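# Place the paper-filled crate upright inside the yellow bay

## Task

Get the crate into the yellow-taped bay so that its whole footprint sits within the tape lines (none of it on or past them), it stands upright and untilted, and every piece of paper is still inside it. It must stay like that on its own, with the robot no longer holding it.

## Robot and tools

ROBOT. A wheeled base carrying a lifting column with two six-joint arms (left, right), each with a parallel gripper, plus a tilting head. Shoulder height S = 0.90 m + column_m. Folded, as at the start, the robot measures 0.73 m long, 0.62 m wide and S + 0.43 m tall; its front sits 0.40 m forward of the column. Cameras: cam_head_left, cam_head_right, cam_left_wrist, cam_right_wrist, nav_camera.

FRAMES. Base frame: origin on the floor under the column, midway between the drive wheels; x forward, y left, z up. left_hand and right_hand are reported in it, as the point where the fingers meet (tips 8 mm further). A hand's z axis runs along the fingers (quat_wxyz maps (0,0,1) onto it), its y axis across the opening. Odometry frame = base frame where the scene began.

execute_actions. Argument "actions": a list holding one action or nothing (empty just reports state and images). One action covers the whole robot, with optional keys:
- "base": exactly one relative move. {"translate_m": d} drives d metres straight, forward positive, -3 to 3. {"rotate_rad": d} turns in place by d radians, counter-clockwise (left) positive, -3.2 to 3.2. No sideways motion. A move needing over 8.667 s at its top speed is refused.
- "joints": absolute targets keyed by name (all in the joint's own space, not Cartesian): column_m 0 to 0.8 m; head_tilt_rad -0.61 to 1.308 (0 level, positive down); left_/right_joint1_rad -2.879 to 2.879; joint2 0 to 3.141; joint3 0 to 3.019; joint4 -1.692 to 1.57; joint5 -1.57 to 1.57 (hand sideways, positive to robot's right); joint6 -2.094 to 2.094 (hand roll, positive clockwise viewed from behind); left_/right_gripper_m 0 to 0.093 (fingertip gap in metres). Done tolerances: column 0.005, head 0.03, joints 1-6 about 0.045, 0.14, 0.09, 0.055, 0.03, 0.035, gripper 0.003.
- "speeds": caps for this action only: translate_m 0.05-0.8 m/s, rotate_rad 0.1-1 rad/s (default is the top). Arms cannot be slowed.
Argument "cameras": list of names, or ["all"]/null for every camera, [] for none. Unknown keys, names or out-of-range values reject the whole call. Joints left out may keep pushing toward earlier targets. If a result reports a stop, the remaining execute_actions, wait and finished_scene calls in that same reply are skipped.

wait: {"seconds": 0-10}; commands nothing, returns state and images. zoom_image: {"camera", "region": [x0,y0,x1,y1]} in pixels from the top-left of that camera's most recent full image, at most 504x504. finished_scene: {"scene": number of the current scene}; final, and reports success.

ARM GEOMETRY (approximate). With joint1 at -1.57 (left) or 1.57 (right) and joints 5, 6 at 0, the arm swings in a vertical plane 0.23 m beside the column. Let a = j2 - 0.35, b = 1.05 + j2 - j3, c = b - j4 (c = 1.57 means fingers straight down). Hand is ahead by 0.12 + 0.39 sin a + 0.38 cos b + 0.25 cos c and at height S + 0.39 cos a - 0.38 sin b - 0.25 sin c. E.g. j2, j3, j4 = 0.93, 0.78, 0.14 gives 0.60 m ahead, 0.25 m below S. Reality sags lower and nearer the column by up to 5 cm (about 12 cm under heavy or far loads); trust reported hand positions (1-3 cm error). Positive joint1 on the left arm moves the hand forward, down and leftward; the right arm mirrors it.

REACH AND LOADS. Empty reach about 1 m from the shoulder, down to 0.99 m below S. For the floor: extend 0.45-0.5 m ahead, fingers down, column_m 0.3, then lower the column (hand to 0.02 m). Under 0.4 m height the housing blocks a hand nearer than 0.45 m; don't move arms with column_m below 0.3. Fingers-down capacity per arm: 3.2 kg at 0.4 m ahead, 0.3-0.7 m below S; 2 kg to 0.6 m; 1 kg to 0.8 m (0.3-0.55 m below S); 0.3 kg to 0.6 m, 0.14 m above to 0.7 m below S. A grip holds roughly 2-6 kg. Overloaded or flat-fingered arms sag and report time_out/off_target.

GRIPPER. Fingers 7 cm long; outside width is opening +1 cm at tips, +5 cm at base; body 10x7 cm; wrist camera sticks out 11 cm on one side. To grasp, command an opening smaller than the object: off_target is then normal. Reading at least 0.002 m above target means something is held. Small joint changes (under 0.03 rad, 0.08 for joints 2-3) may not move at all; for gentle contact step about 0.05 rad per call from your last target.

RESULTS. base_status/joint_status per motion: done, off_target (resting away, may still push), contact_stop (base or column only; target dropped), time_out, not_followed, limit_stop_at_motor_heat. "joint command not followed" plus "cause:" means a self-collision check withheld an arm's targets; back each moved joint off by 0.05 rad or more, or move the other arm. on_its_own lists uncommanded behaviour ("held at" is a target). joint_positions, left_hand/right_hand, base_odometry (wheel-counted, slip included; heading -3.142 to 3.142), turned_by_wheels vs turned_by_imu (a gap over ~4% and at least 0.05 rad means collision or slip), base_tilt in degrees, motor_effort for left_wheel/right_wheel in percent (bracket = peak), wheel_motors_off, Motor temperatures per arm joint, MOTOR HOT (85 °C), OVER-TEMPERATURE FAULT (100 °C, arm drops). The pictures line orders the images.

COLUMN. Going down it halts with contact_stop when an arm's load changes (a touch-down) and may sink 0.15-0.2 m more; it then refuses down commands until raised 0.2 m. If stopped under something overhead, drive clear before raising.

AVOID. Arm-on-arm hits or presses (a hard press ends the run). Sustained arm pushing: it overheats motors; relieve it by sending current joint positions as targets (a held load sinks about 1 cm per kg). Base pushing about 3 s cuts the wheel motors for 2 s; after a base contact_stop back off 0.05 m before turning. Table tops 0.30 m+ high can strike the column. Avoid drops, slams, tipping the crate or spilling paper; objects may get bumped occasionally. The robot keeps its last command while you think.

Each tool is called after ">>>" in YAML: its name, and indented under it one key for each argument.

## Session

>>> execute_actions:
  actions: []

Scene clock: 0.00 s.
Motor temperatures (°C, as the motors report them): left_arm=[25 24 26 23 25 24] | right_arm=[25 23 26 24 24 25]
base_odometry: x=+0.000 y=+0.000 heading=+0.000 (m, m, rad; odometry frame)
turned_by_wheels: +0.000 (rad since the last result)
turned_by_imu: +0.000 (rad since the last result)
base_tilt: forward=+0.0 right=-0.5 (deg)
base_status: not commanded
joint_positions: column_m=+0.551 head_tilt_rad=+0.872 left_joint1_rad=-1.565 left_joint2_rad=+0.872 left_joint3_rad=+0.411 left_joint4_rad=-0.959 left_joint5_rad=+0.047 left_joint6_rad=-0.032 left_gripper_m=+0.094 right_joint1_rad=+1.585 right_joint2_rad=+0.887 right_joint3_rad=+0.425 right_joint4_rad=-0.908 right_joint5_rad=-0.029 right_joint6_rad=-0.057 right_gripper_m=+0.095
joint_status: not commanded
wheel_motors_off: 0
motor_effort: left_wheel=+0 right_wheel=+2 (%)
left_hand: x=+0.1490 y=+0.2177 z=+1.2515 quat_wxyz=(+0.434, +0.027, -0.901, +0.013) (m; base frame)
right_hand: x=+0.1616 y=-0.2172 z=+1.2392 quat_wxyz=(+0.410, +0.026, -0.911, -0.029) (m; base frame)
pictures: cam_head_left, cam_head_right, cam_left_wrist, cam_right_wrist, nav_camera
Images, in order (width x height): cam_head_left 504x504, cam_head_right 504x504, cam_left_wrist 616x616, cam_right_wrist 616x616, nav_camera 504x504.

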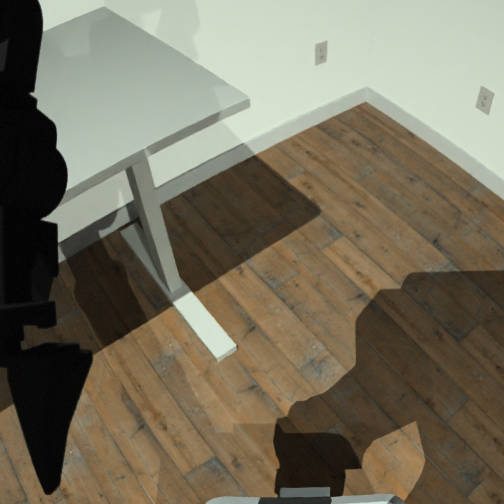

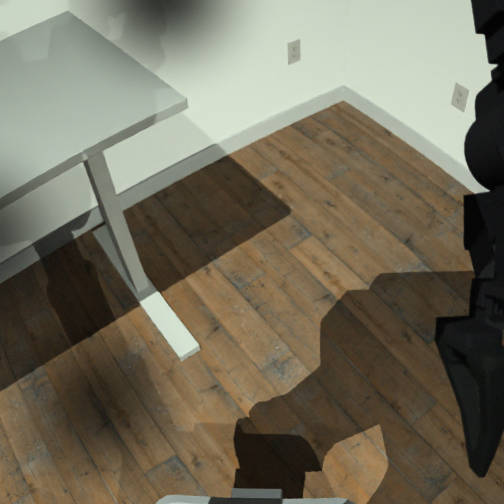

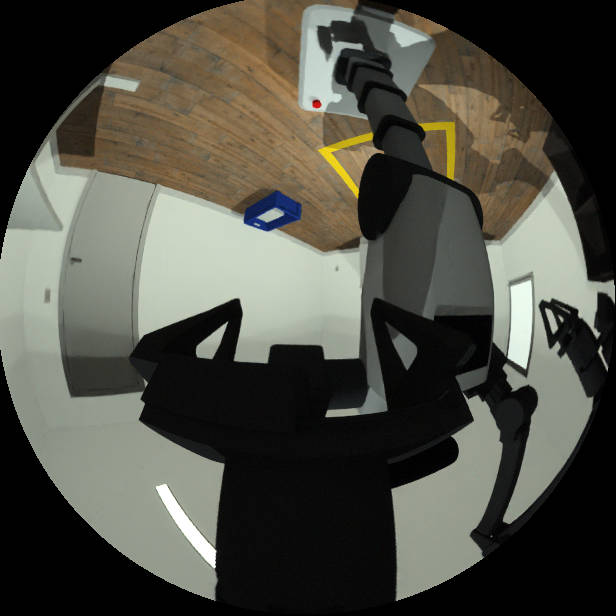

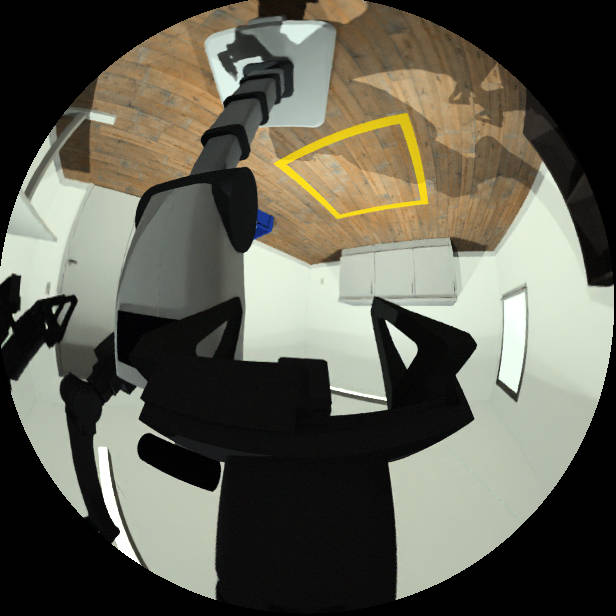

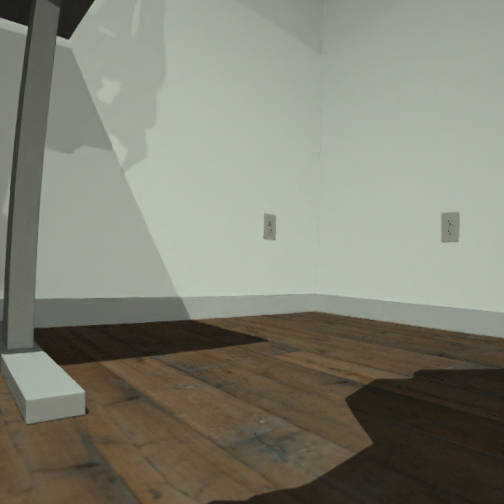

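>>> execute_actions:
  actions:
    - {"base":{"rotate_rad":2.9},"joints":{"head_tilt_rad":0.75}}

Scene clock: 9.17 s.
Motor temperatures (°C, as the motors report them): left_arm=[25 24 26 23 25 24] | right_arm=[25 23 26 24 24 25]
base_odometry: x=+0.000 y=+0.000 heading=+2.899 (m, m, rad; odometry frame)
turned_by_wheels: +2.899 (rad since the last result)
turned_by_imu: +2.891 (rad since the last result)
base_tilt: forward=+0.0 right=-0.5 (deg)
base_status: done
joint_positions: column_m=+0.551 head_tilt_rad=+0.766 left_joint1_rad=-1.565 left_joint2_rad=+0.872 left_joint3_rad=+0.411 left_joint4_rad=-0.959 left_joint5_rad=+0.047 left_joint6_rad=-0.032 left_gripper_m=+0.094 right_joint1_rad=+1.585 right_joint2_rad=+0.887 right_joint3_rad=+0.425 right_joint4_rad=-0.908 right_joint5_rad=-0.029 right_joint6_rad=-0.057 right_gripper_m=+0.095
joint_status: all done
wheel_motors_off: 0
motor_effort: left_wheel=-2(47) right_wheel=+2(34) (%)
left_hand: x=+0.1490 y=+0.2177 z=+1.2515 quat_wxyz=(+0.434, +0.027, -0.901, +0.013) (m; base frame)
right_hand: x=+0.1616 y=-0.2172 z=+1.2392 quat_wxyz=(+0.410, +0.026, -0.911, -0.029) (m; base frame)
pictures: cam_head_left, cam_head_right, cam_left_wrist, cam_right_wrist, nav_camera
Images, in order (width x height): cam_head_left 504x504, cam_head_right 504x504, cam_left_wrist 616x616, cam_right_wrist 616x616, nav_camera 504x504.

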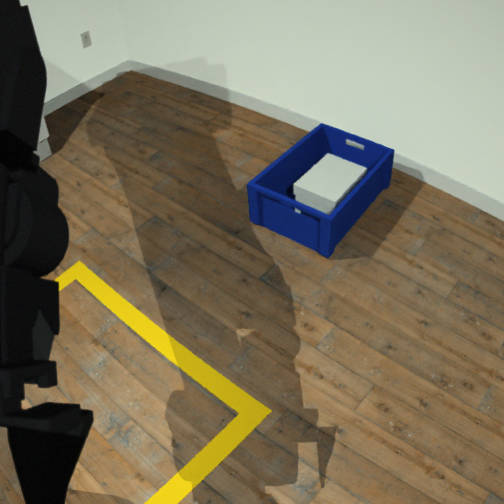

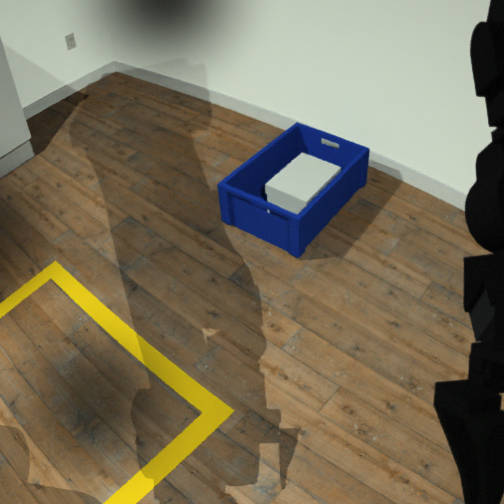

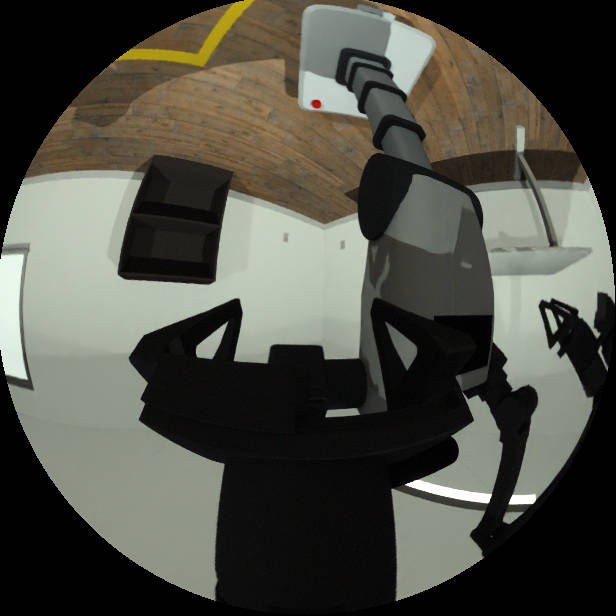

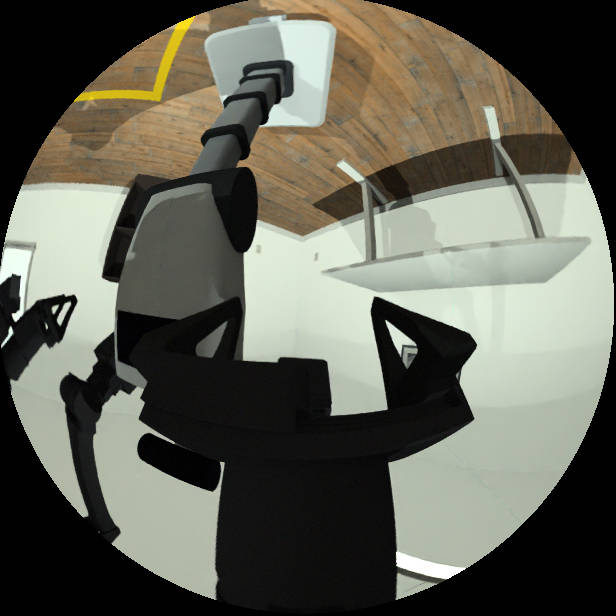

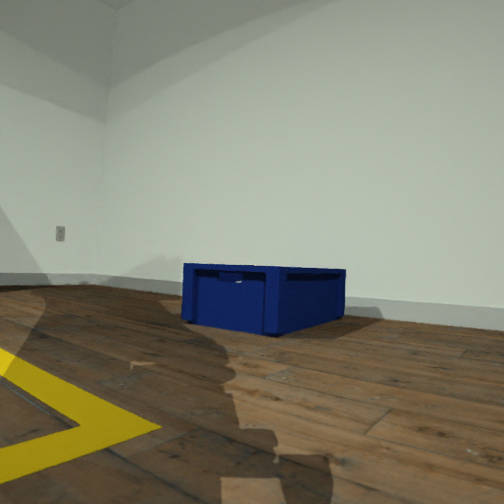

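>>> execute_actions:
  actions:
    - {"base":{"rotate_rad":0.85}}
  cameras: ["cam_head_right"]

>>> execute_actions:
  actions:
    - {"base":{"translate_m":0.95}}
  cameras: ["cam_head_right"]

>>> execute_actions:
  actions:
    - {"base":{"rotate_rad":-1.46},"joints":{"head_tilt_rad":0.9}}

Scene clock: 33.13 s.
Motor temperatures (°C, as the motors report them): left_arm=[25 24 26 23 25 24] | right_arm=[25 23 26 24 24 25]
base_odometry: x=+0.000 y=+0.000 heading=-2.535 (m, m, rad; odometry frame)
turned_by_wheels: +0.849 (rad since the last result)
turned_by_imu: +0.848 (rad since the last result)
base_tilt: forward=+0.0 right=-0.5 (deg)
base_status: done
joint_positions: column_m=+0.551 head_tilt_rad=+0.766 left_joint1_rad=-1.565 left_joint2_rad=+0.872 left_joint3_rad=+0.411 left_joint4_rad=-0.959 left_joint5_rad=+0.047 left_joint6_rad=-0.032 left_gripper_m=+0.094 right_joint1_rad=+1.585 right_joint2_rad=+0.887 right_joint3_rad=+0.425 right_joint4_rad=-0.908 right_joint5_rad=-0.029 right_joint6_rad=-0.057 right_gripper_m=+0.095
joint_status: not commanded
wheel_motors_off: 0
motor_effort: left_wheel=-2(29) right_wheel=+2(29) (%)
left_hand: x=+0.1490 y=+0.2177 z=+1.2515 quat_wxyz=(+0.434, +0.027, -0.901, +0.013) (m; base frame)
right_hand: x=+0.1616 y=-0.2172 z=+1.2392 quat_wxyz=(+0.410, +0.026, -0.911, -0.029) (m; base frame)
pictures: cam_head_right
Images, in order (width x height): cam_head_right 504x504.

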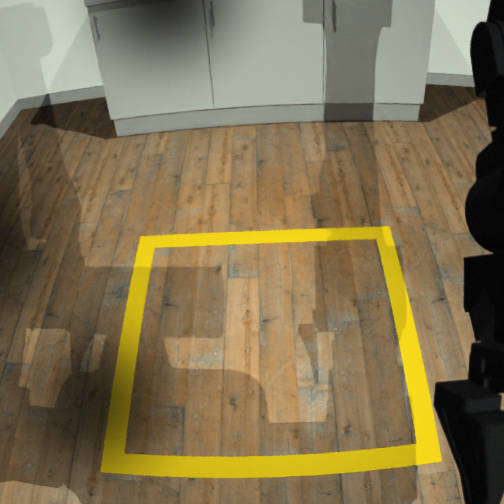

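Scene clock: 36.37 s.
Motor temperatures (°C, as the motors report them): left_arm=[25 24 26 23 25 24] | right_arm=[25 23 26 24 24 25]
base_odometry: x=-0.780 y=-0.542 heading=-2.534 (m, m, rad; odometry frame)
turned_by_wheels: +0.000 (rad since the last result)
turned_by_imu: -0.002 (rad since the last result)
base_tilt: forward=+0.0 right=-0.5 (deg)
base_status: done
joint_positions: column_m=+0.551 head_tilt_rad=+0.765 left_joint1_rad=-1.565 left_joint2_rad=+0.872 left_joint3_rad=+0.412 left_joint4_rad=-0.959 left_joint5_rad=+0.047 left_joint6_rad=-0.032 left_gripper_m=+0.094 right_joint1_rad=+1.585 right_joint2_rad=+0.887 right_joint3_rad=+0.426 right_joint4_rad=-0.908 right_joint5_rad=-0.029 right_joint6_rad=-0.057 right_gripper_m=+0.095
joint_status: not commanded
wheel_motors_off: 0
motor_effort: left_wheel=+0(46) right_wheel=+0(52) (%)
left_hand: x=+0.1496 y=+0.2177 z=+1.2513 quat_wxyz=(+0.433, +0.027, -0.901, +0.013) (m; base frame)
right_hand: x=+0.1622 y=-0.2172 z=+1.2390 quat_wxyz=(+0.409, +0.026, -0.912, -0.029) (m; base frame)
pictures: cam_head_right
Images, in order (width x height): cam_head_right 504x504.

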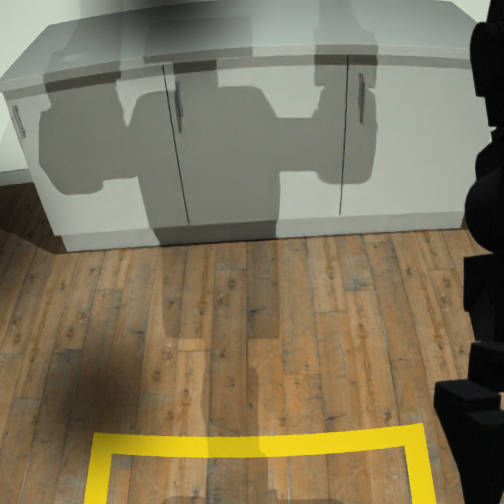

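Scene clock: 39.13 s.
Motor temperatures (°C, as the motors report them): left_arm=[25 24 26 23 25 24] | right_arm=[25 23 26 24 24 25]
base_odometry: x=-0.780 y=-0.542 heading=+2.289 (m, m, rad; odometry frame)
turned_by_wheels: -1.459 (rad since the last result)
turned_by_imu: -1.455 (rad since the last result)
base_tilt: forward=+0.0 right=-0.6 (deg)
base_status: done
joint_positions: column_m=+0.551 head_tilt_rad=+0.901 left_joint1_rad=-1.565 left_joint2_rad=+0.872 left_joint3_rad=+0.412 left_joint4_rad=-0.959 left_joint5_rad=+0.047 left_joint6_rad=-0.032 left_gripper_m=+0.094 right_joint1_rad=+1.585 right_joint2_rad=+0.887 right_joint3_rad=+0.426 right_joint4_rad=-0.908 right_joint5_rad=-0.029 right_joint6_rad=-0.057 right_gripper_m=+0.095
joint_status: all done
wheel_motors_off: 0
motor_effort: left_wheel=+3(35) right_wheel=-1(48) (%)
left_hand: x=+0.1496 y=+0.2177 z=+1.2513 quat_wxyz=(+0.433, +0.027, -0.901, +0.013) (m; base frame)
right_hand: x=+0.1622 y=-0.2172 z=+1.2390 quat_wxyz=(+0.409, +0.026, -0.912, -0.029) (m; base frame)
pictures: cam_head_left, cam_head_right, cam_left_wrist, cam_right_wrist, nav_camera
Images, in order (width x height): cam_head_left 504x504, cam_head_right 504x504, cam_left_wrist 616x616, cam_right_wrist 616x616, nav_camera 504x504.

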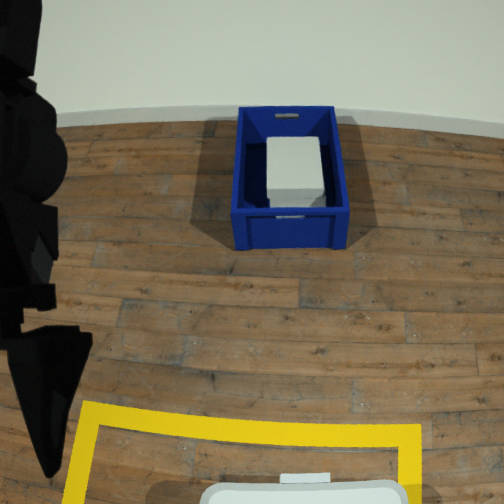

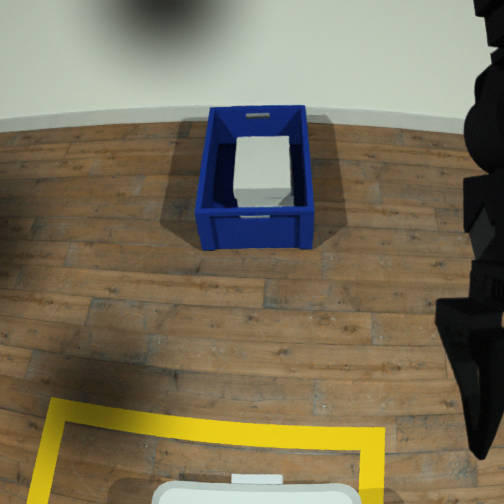

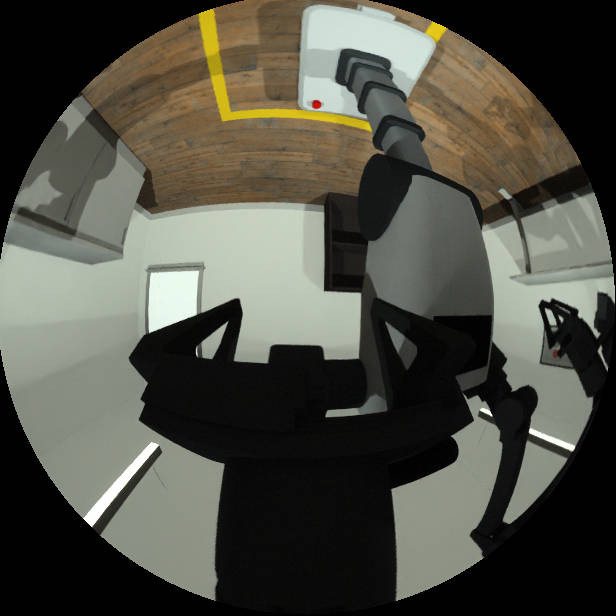

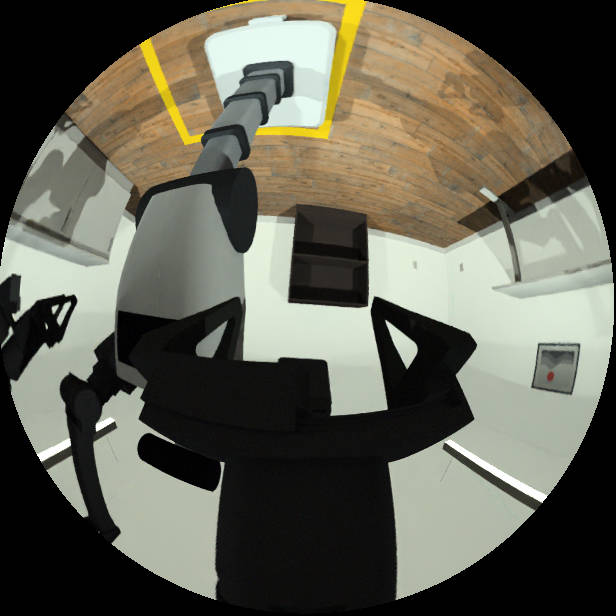

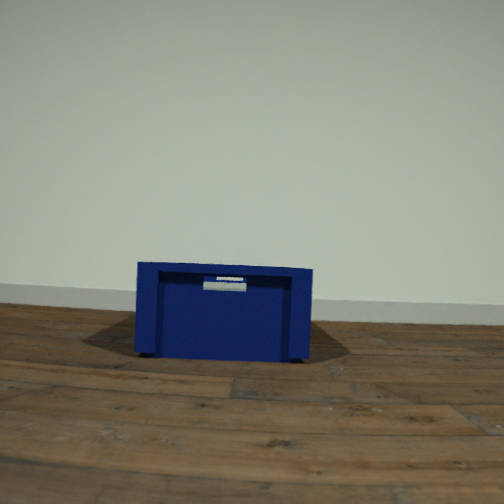

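>>> execute_actions:
  actions:
    - {"base":{"rotate_rad":0.04},"joints":{"head_tilt_rad":1.15,"column_m":0.3,"left_joint1_rad":-1.61,"left_joint2_rad":2.27,"left_joint3_rad":1.95,"left_joint4_rad":-0.2,"left_joint5_rad":0,"left_joint6_rad":0,"right_joint1_rad":1.61,"right_joint2_rad":2.27,"right_joint3_rad":1.95,"right_joint4_rad":-0.2,"right_joint5_rad":0,"right_joint6_rad":0}}
  cameras: []

>>> execute_actions:
  actions:
    - {"base":{"translate_m":0.6},"joints":{"column_m":0.2}}

Scene clock: 57.97 s.
Motor temperatures (°C, as the motors report them): left_arm=[25 25 26 23 25 24] | right_arm=[25 24 26 24 24 25]
base_odometry: x=-0.780 y=-0.542 heading=+2.329 (m, m, rad; odometry frame)
turned_by_wheels: +0.039 (rad since the last result)
turned_by_imu: +0.039 (rad since the last result)
base_tilt: forward=+0.0 right=-0.5 (deg)
base_status: done
joint_positions: column_m=+0.300 head_tilt_rad=+1.148 left_joint1_rad=-1.600 left_joint2_rad=+2.278 left_joint3_rad=+1.941 left_joint4_rad=-0.203 left_joint5_rad=+0.002 left_joint6_rad=-0.007 left_gripper_m=+0.094 right_joint1_rad=+1.599 right_joint2_rad=+2.280 right_joint3_rad=+1.944 right_joint4_rad=-0.206 right_joint5_rad=-0.003 right_joint6_rad=-0.012 right_gripper_m=+0.095
joint_status: all done
wheel_motors_off: 0
motor_effort: left_wheel=-5(14) right_wheel=+6(18) (%)
left_hand: x=+0.5506 y=+0.1978 z=+0.4457 quat_wxyz=(+0.008, -0.004, -1.000, +0.014) (m; base frame)
right_hand: x=+0.5499 y=-0.2000 z=+0.4447 quat_wxyz=(+0.009, +0.013, -1.000, -0.014) (m; base frame)
pictures: none
No camera images: the call's "cameras" was empty. Leave "cameras" out to get every camera's image.

Scene clock: 60.67 s.
Motor temperatures (°C, as the motors report them): left_arm=[25 25 26 23 25 24] | right_arm=[25 24 26 24 24 25]
base_odometry: x=-1.193 y=-0.106 heading=+2.328 (m, m, rad; odometry frame)
turned_by_wheels: -0.001 (rad since the last result)
turned_by_imu: -0.003 (rad since the last result)
base_tilt: forward=+0.1 right=-0.5 (deg)
base_status: done
joint_positions: column_m=+0.200 head_tilt_rad=+1.149 left_joint1_rad=-1.600 left_joint2_rad=+2.274 left_joint3_rad=+1.946 left_joint4_rad=-0.203 left_joint5_rad=+0.002 left_joint6_rad=-0.007 left_gripper_m=+0.094 right_joint1_rad=+1.599 right_joint2_rad=+2.277 right_joint3_rad=+1.948 right_joint4_rad=-0.206 right_joint5_rad=-0.003 right_joint6_rad=-0.012 right_gripper_m=+0.095
joint_status: all done
wheel_motors_off: 0
motor_effort: left_wheel=-1(47) right_wheel=+1(58) (%)
left_hand: x=+0.5560 y=+0.1978 z=+0.3473 quat_wxyz=(+0.004, -0.004, -1.000, +0.014) (m; base frame)
right_hand: x=+0.5546 y=-0.2000 z=+0.3463 quat_wxyz=(+0.006, +0.013, -1.000, -0.014) (m; base frame)
pictures: cam_head_left, cam_head_right, cam_left_wrist, cam_right_wrist, nav_camera
Images, in order (width x height): cam_head_left 504x504, cam_head_right 504x504, cam_left_wrist 616x616, cam_right_wrist 616x616, nav_camera 504x504.

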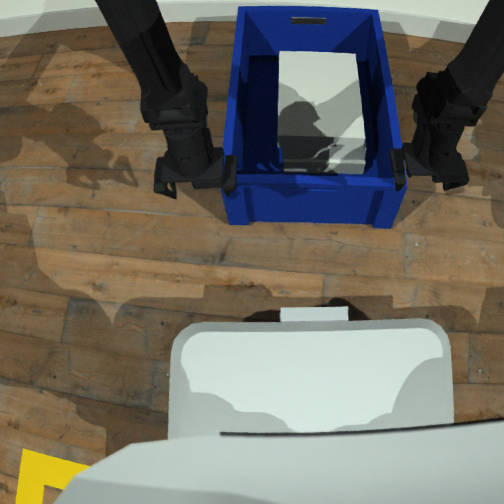

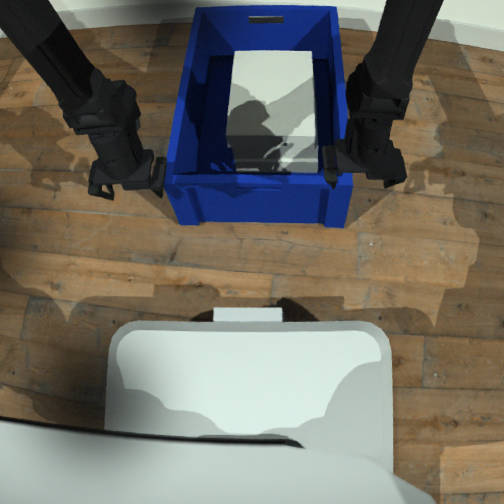

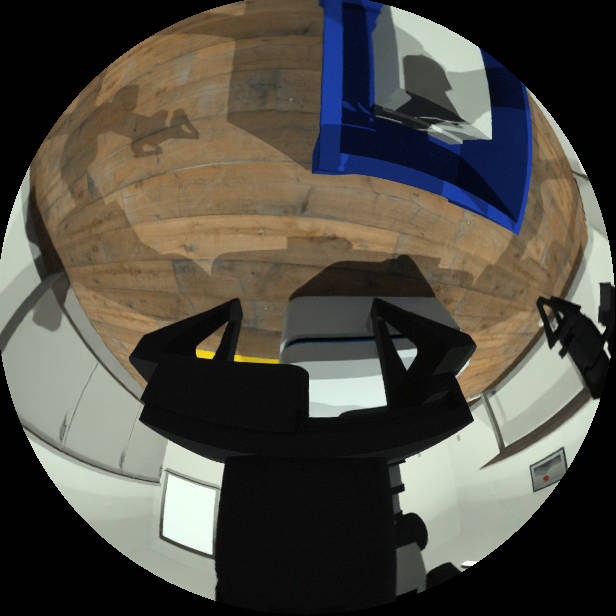

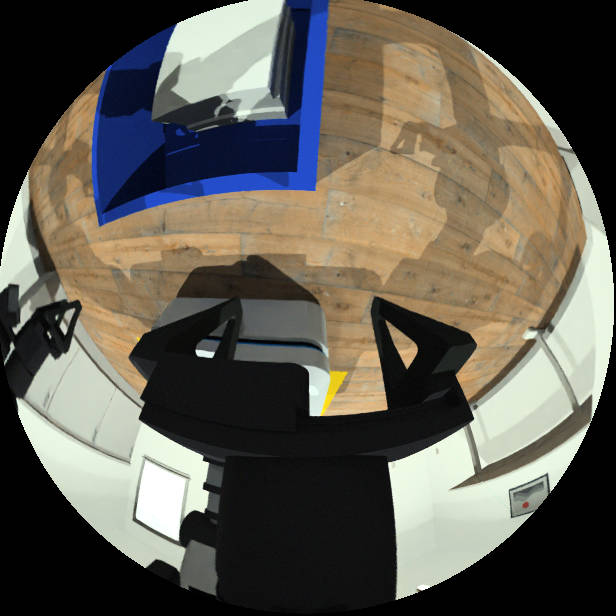

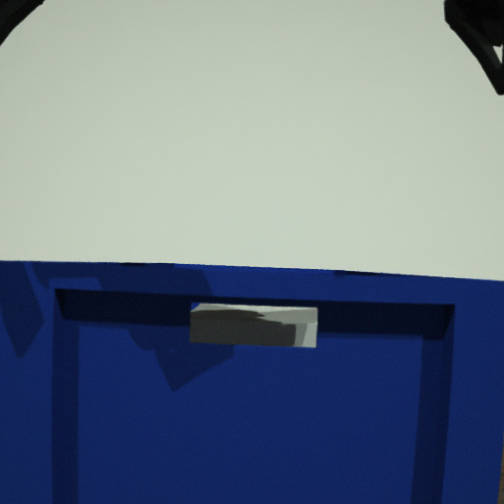

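>>> execute_actions:
  actions:
    - {"base":{"rotate_rad":-0.03},"joints":{"left_joint1_rad":-1.625,"right_joint1_rad":1.625,"column_m":0.12}}
  cameras: []

>>> execute_actions:
  actions:
    - {"base":{"translate_m":0.17}}

Scene clock: 66.23 s.
Motor temperatures (°C, as the motors report them): left_arm=[25 25 26 23 25 24] | right_arm=[25 24 26 24 24 25]
base_odometry: x=-1.193 y=-0.106 heading=+2.299 (m, m, rad; odometry frame)
turned_by_wheels: -0.028 (rad since the last result)
turned_by_imu: -0.029 (rad since the last result)
base_tilt: forward=+0.0 right=-0.5 (deg)
base_status: done
joint_positions: column_m=+0.120 head_tilt_rad=+1.149 left_joint1_rad=-1.624 left_joint2_rad=+2.274 left_joint3_rad=+1.946 left_joint4_rad=-0.203 left_joint5_rad=+0.001 left_joint6_rad=-0.007 left_gripper_m=+0.094 right_joint1_rad=+1.621 right_joint2_rad=+2.277 right_joint3_rad=+1.948 right_joint4_rad=-0.206 right_joint5_rad=-0.002 right_joint6_rad=-0.012 right_gripper_m=+0.095
joint_status: all done
wheel_motors_off: 0
motor_effort: left_wheel=+4(34) right_wheel=-3(34) (%)
left_hand: x=+0.5558 y=+0.1769 z=+0.2683 quat_wxyz=(+0.004, -0.010, -1.000, +0.024) (m; base frame)
right_hand: x=+0.5542 y=-0.1803 z=+0.2670 quat_wxyz=(+0.006, +0.019, -1.000, -0.023) (m; base frame)
pictures: none
No camera images: the call's "cameras" was empty. Leave "cameras" out to get every camera's image.

Scene clock: 67.93 s.
Motor temperatures (°C, as the motors report them): left_arm=[25 25 26 23 25 24] | right_arm=[25 24 26 24 24 25]
base_odometry: x=-1.306 y=+0.021 heading=+2.298 (m, m, rad; odometry frame)
turned_by_wheels: -0.001 (rad since the last result)
turned_by_imu: -0.002 (rad since the last result)
base_tilt: forward=+0.0 right=-0.4 (deg)
base_status: done
joint_positions: column_m=+0.120 head_tilt_rad=+1.149 left_joint1_rad=-1.624 left_joint2_rad=+2.274 left_joint3_rad=+1.946 left_joint4_rad=-0.203 left_joint5_rad=+0.001 left_joint6_rad=-0.007 left_gripper_m=+0.094 right_joint1_rad=+1.621 right_joint2_rad=+2.276 right_joint3_rad=+1.948 right_joint4_rad=-0.206 right_joint5_rad=-0.002 right_joint6_rad=-0.012 right_gripper_m=+0.095
joint_status: not commanded
wheel_motors_off: 0
motor_effort: left_wheel=-2(39) right_wheel=+1(47) (%)
left_hand: x=+0.5564 y=+0.1769 z=+0.2685 quat_wxyz=(+0.003, -0.010, -1.000, +0.024) (m; base frame)
right_hand: x=+0.5548 y=-0.1803 z=+0.2674 quat_wxyz=(+0.005, +0.019, -1.000, -0.023) (m; base frame)
pictures: cam_head_left, cam_head_right, cam_left_wrist, cam_right_wrist, nav_camera
Images, in order (width x height): cam_head_left 504x504, cam_head_right 504x504, cam_left_wrist 616x616, cam_right_wrist 616x616, nav_camera 504x504.

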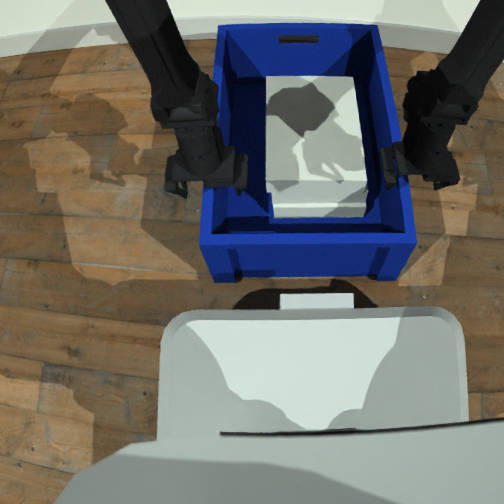

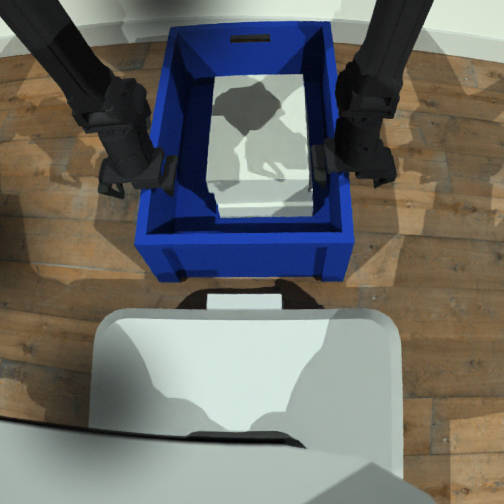

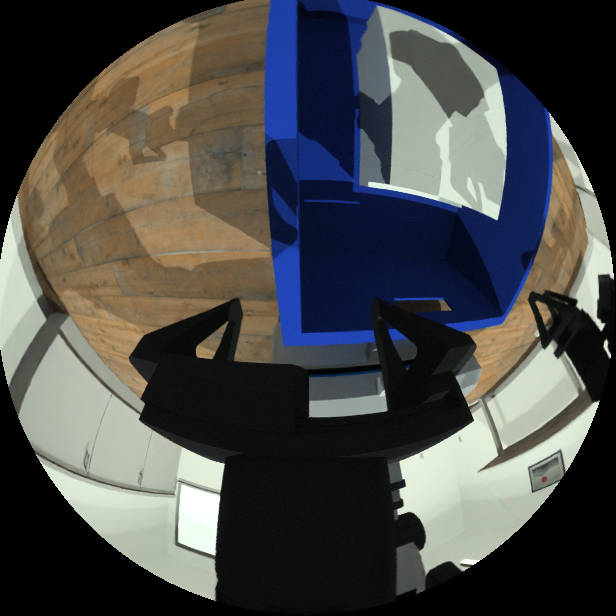

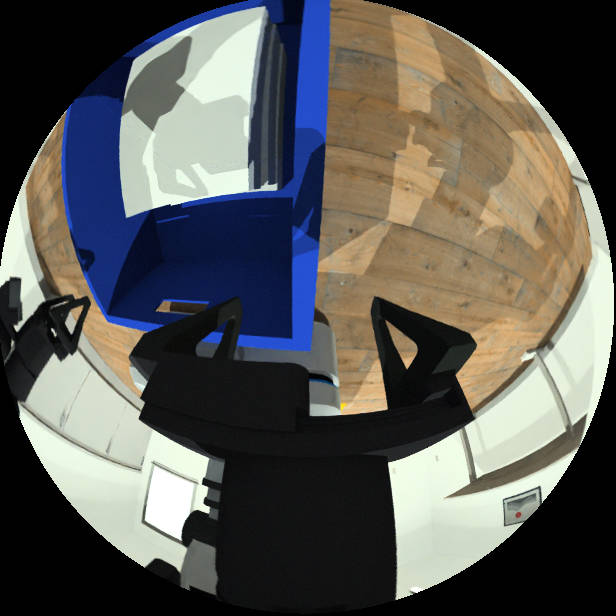

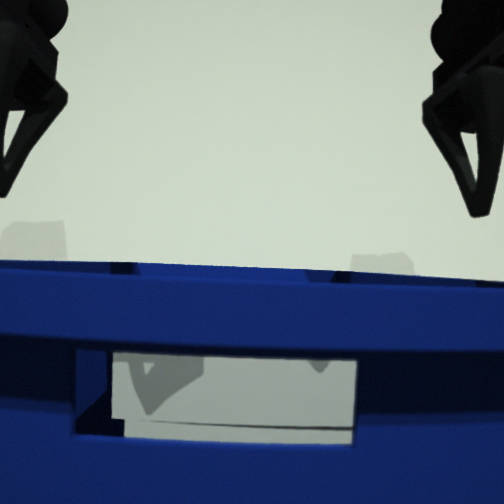

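>>> execute_actions:
  actions:
    - {"joints":{"left_joint1_rad":-1.595,"column_m":0.04}}
  cameras: ["cam_left_wrist","cam_right_wrist","nav_camera"]

>>> execute_actions:
  actions:
    - {"joints":{"left_gripper_m":0,"right_gripper_m":0}}

Scene clock: 73.00 s.
Motor temperatures (°C, as the motors report them): left_arm=[25 26 26 23 25 24] | right_arm=[25 25 26 24 24 25]
base_odometry: x=-1.306 y=+0.021 heading=+2.298 (m, m, rad; odometry frame)
turned_by_wheels: +0.000 (rad since the last result)
turned_by_imu: +0.000 (rad since the last result)
base_tilt: forward=+0.0 right=-0.5 (deg)
base_status: not commanded
joint_positions: column_m=+0.040 head_tilt_rad=+1.149 left_joint1_rad=-1.605 left_joint2_rad=+2.274 left_joint3_rad=+1.946 left_joint4_rad=-0.203 left_joint5_rad=+0.001 left_joint6_rad=-0.007 left_gripper_m=+0.094 right_joint1_rad=+1.621 right_joint2_rad=+2.276 right_joint3_rad=+1.948 right_joint4_rad=-0.206 right_joint5_rad=-0.002 right_joint6_rad=-0.012 right_gripper_m=+0.095
joint_status: all done
wheel_motors_off: 0
motor_effort: left_wheel=-2(0) right_wheel=+2(1) (%)
left_hand: x=+0.5567 y=+0.1935 z=+0.1878 quat_wxyz=(+0.003, -0.005, -1.000, +0.015) (m; base frame)
right_hand: x=+0.5548 y=-0.1803 z=+0.1874 quat_wxyz=(+0.005, +0.019, -1.000, -0.023) (m; base frame)
pictures: cam_left_wrist, cam_right_wrist, nav_camera
Images, in order (width x height): cam_left_wrist 616x616, cam_right_wrist 616x616, nav_camera 504x504.

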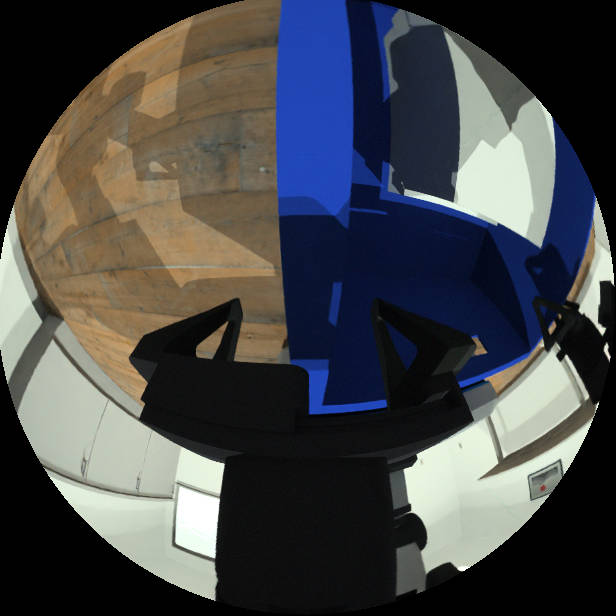

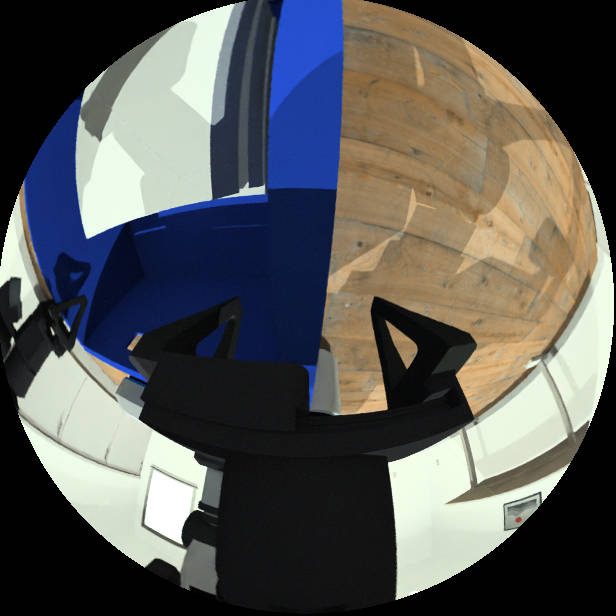

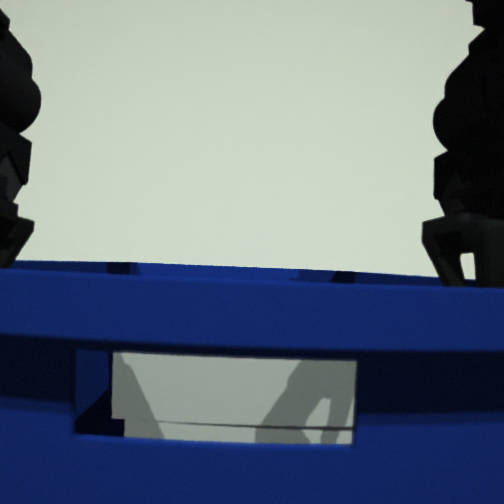

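Scene clock: 73.73 s.
Motor temperatures (°C, as the motors report them): left_arm=[25 26 26 23 25 24] | right_arm=[25 25 26 24 24 25]
base_odometry: x=-1.306 y=+0.021 heading=+2.298 (m, m, rad; odometry frame)
turned_by_wheels: +0.000 (rad since the last result)
turned_by_imu: +0.000 (rad since the last result)
base_tilt: forward=+0.0 right=-0.5 (deg)
base_status: not commanded
joint_positions: column_m=+0.040 head_tilt_rad=+1.149 left_joint1_rad=-1.605 left_joint2_rad=+2.274 left_joint3_rad=+1.946 left_joint4_rad=-0.202 left_joint5_rad=+0.014 left_joint6_rad=-0.006 left_gripper_m=+0.019 right_joint1_rad=+1.625 right_joint2_rad=+2.276 right_joint3_rad=+1.948 right_joint4_rad=-0.206 right_joint5_rad=-0.004 right_joint6_rad=+0.021 right_gripper_m=+0.019
joint_status: left_gripper_m off_target (ended at +0.019, target +0.000); right_gripper_m off_target (ended at +0.019, target +0.000)
wheel_motors_off: 0
motor_effort: left_wheel=-1(3) right_wheel=+2(2) (%)
left_hand: x=+0.5568 y=+0.1913 z=+0.1879 quat_wxyz=(+0.003, -0.006, -1.000, +0.022) (m; base frame)
right_hand: x=+0.5548 y=-0.1763 z=+0.1876 quat_wxyz=(+0.006, +0.003, -1.000, -0.026) (m; base frame)
pictures: cam_head_left, cam_head_right, cam_left_wrist, cam_right_wrist, nav_camera
Images, in order (width x height): cam_head_left 504x504, cam_head_right 504x504, cam_left_wrist 616x616, cam_right_wrist 616x616, nav_camera 504x504.

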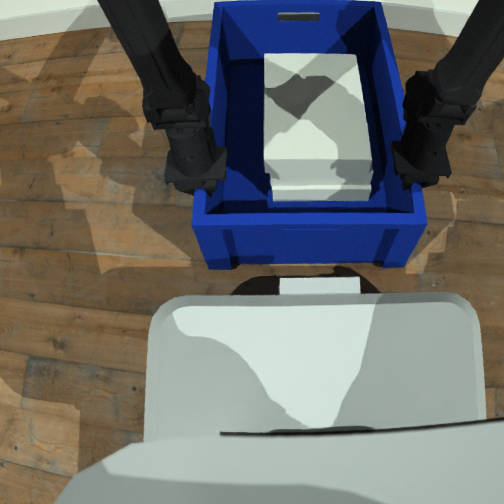

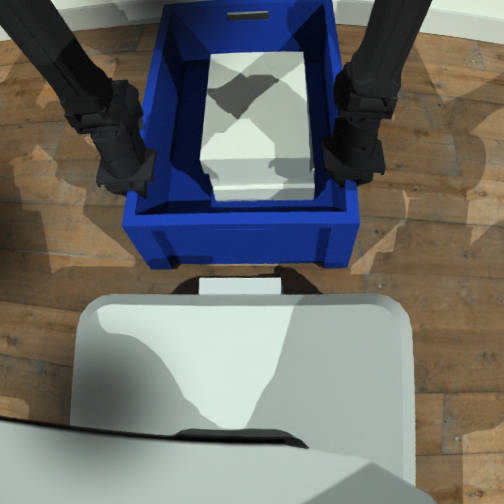

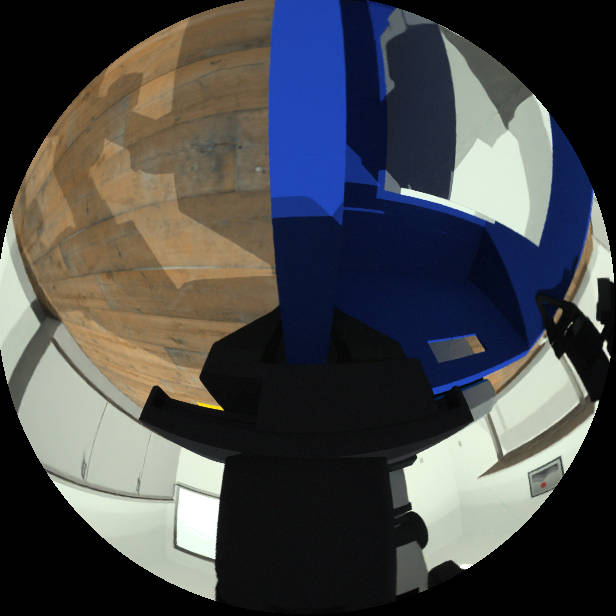

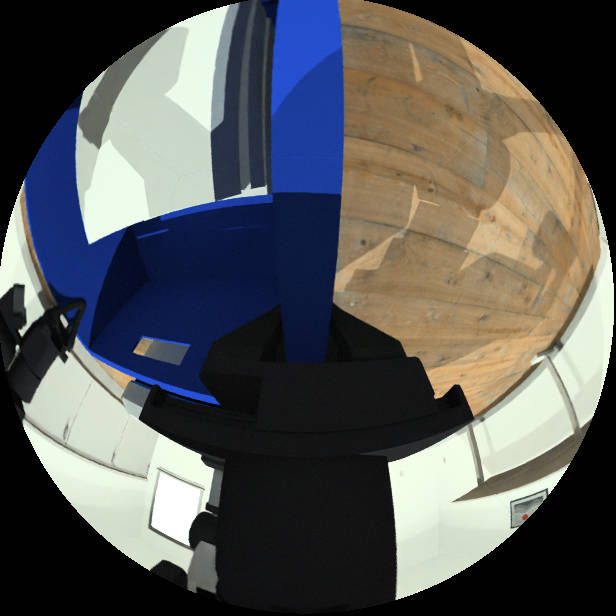

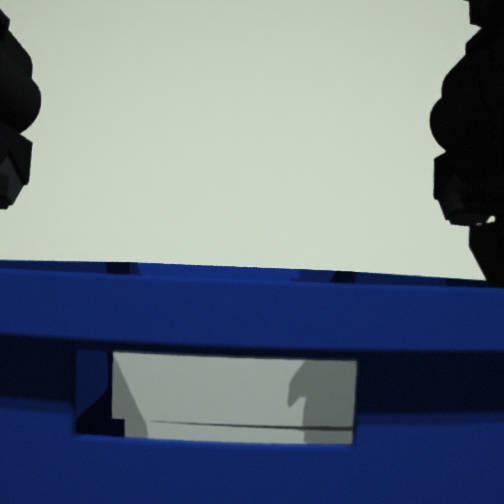

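>>> execute_actions:
  actions:
    - {"base":{"translate_m":-0.4},"speeds":{"translate_m":0.15},"joints":{"head_tilt_rad":0.95}}
  cameras: ["cam_left_wrist","cam_right_wrist","cam_head_left"]

Scene clock: 81.07 s.
Motor temperatures (°C, as the motors report them): left_arm=[25 26 26 23 25 24] | right_arm=[25 25 26 24 24 25]
base_odometry: x=-1.040 y=-0.278 heading=+2.297 (m, m, rad; odometry frame)
turned_by_wheels: -0.001 (rad since the last result)
turned_by_imu: -0.001 (rad since the last result)
base_tilt: forward=+0.1 right=-0.5 (deg)
base_status: done
joint_positions: column_m=+0.040 head_tilt_rad=+0.964 left_joint1_rad=-1.605 left_joint2_rad=+2.277 left_joint3_rad=+1.974 left_joint4_rad=-0.175 left_joint5_rad=+0.014 left_joint6_rad=-0.003 left_gripper_m=+0.019 right_joint1_rad=+1.624 right_joint2_rad=+2.280 right_joint3_rad=+1.976 right_joint4_rad=-0.178 right_joint5_rad=-0.004 right_joint6_rad=+0.024 right_gripper_m=+0.019
joint_status: all done
wheel_motors_off: 0
motor_effort: left_wheel=+2(35) right_wheel=+1(42) (%)
left_hand: x=+0.5784 y=+0.1910 z=+0.1889 quat_wxyz=(-0.023, -0.007, -0.999, +0.022) (m; base frame)
right_hand: x=+0.5765 y=-0.1764 z=+0.1884 quat_wxyz=(-0.021, +0.001, -0.999, -0.026) (m; base frame)
pictures: cam_head_left, cam_left_wrist, cam_right_wrist
Images, in order (width x height): cam_head_left 504x504, cam_left_wrist 616x616, cam_right_wrist 616x616.

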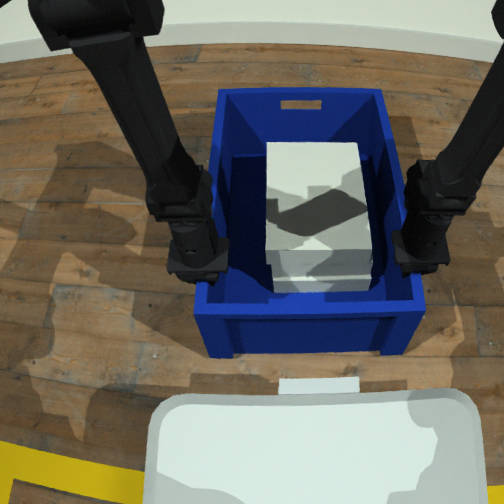

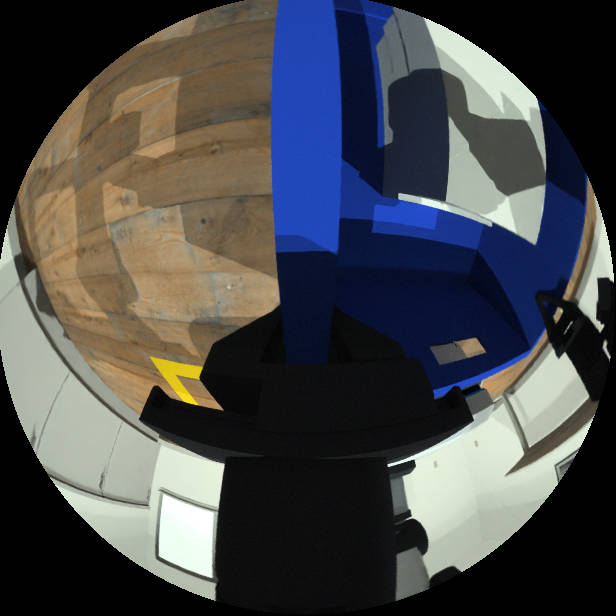

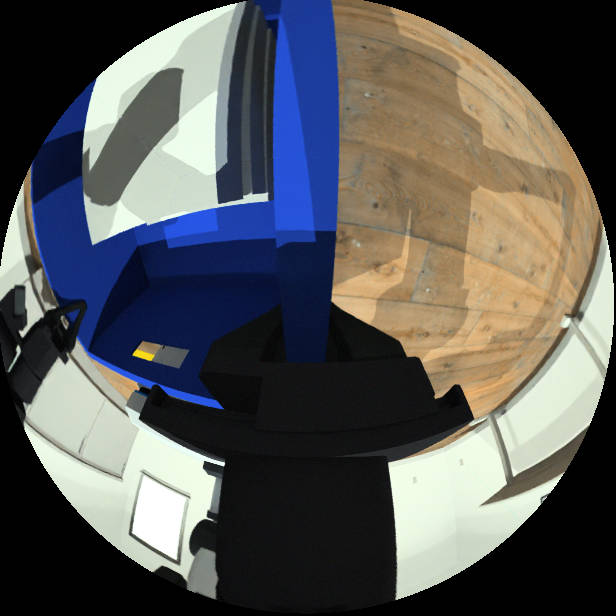

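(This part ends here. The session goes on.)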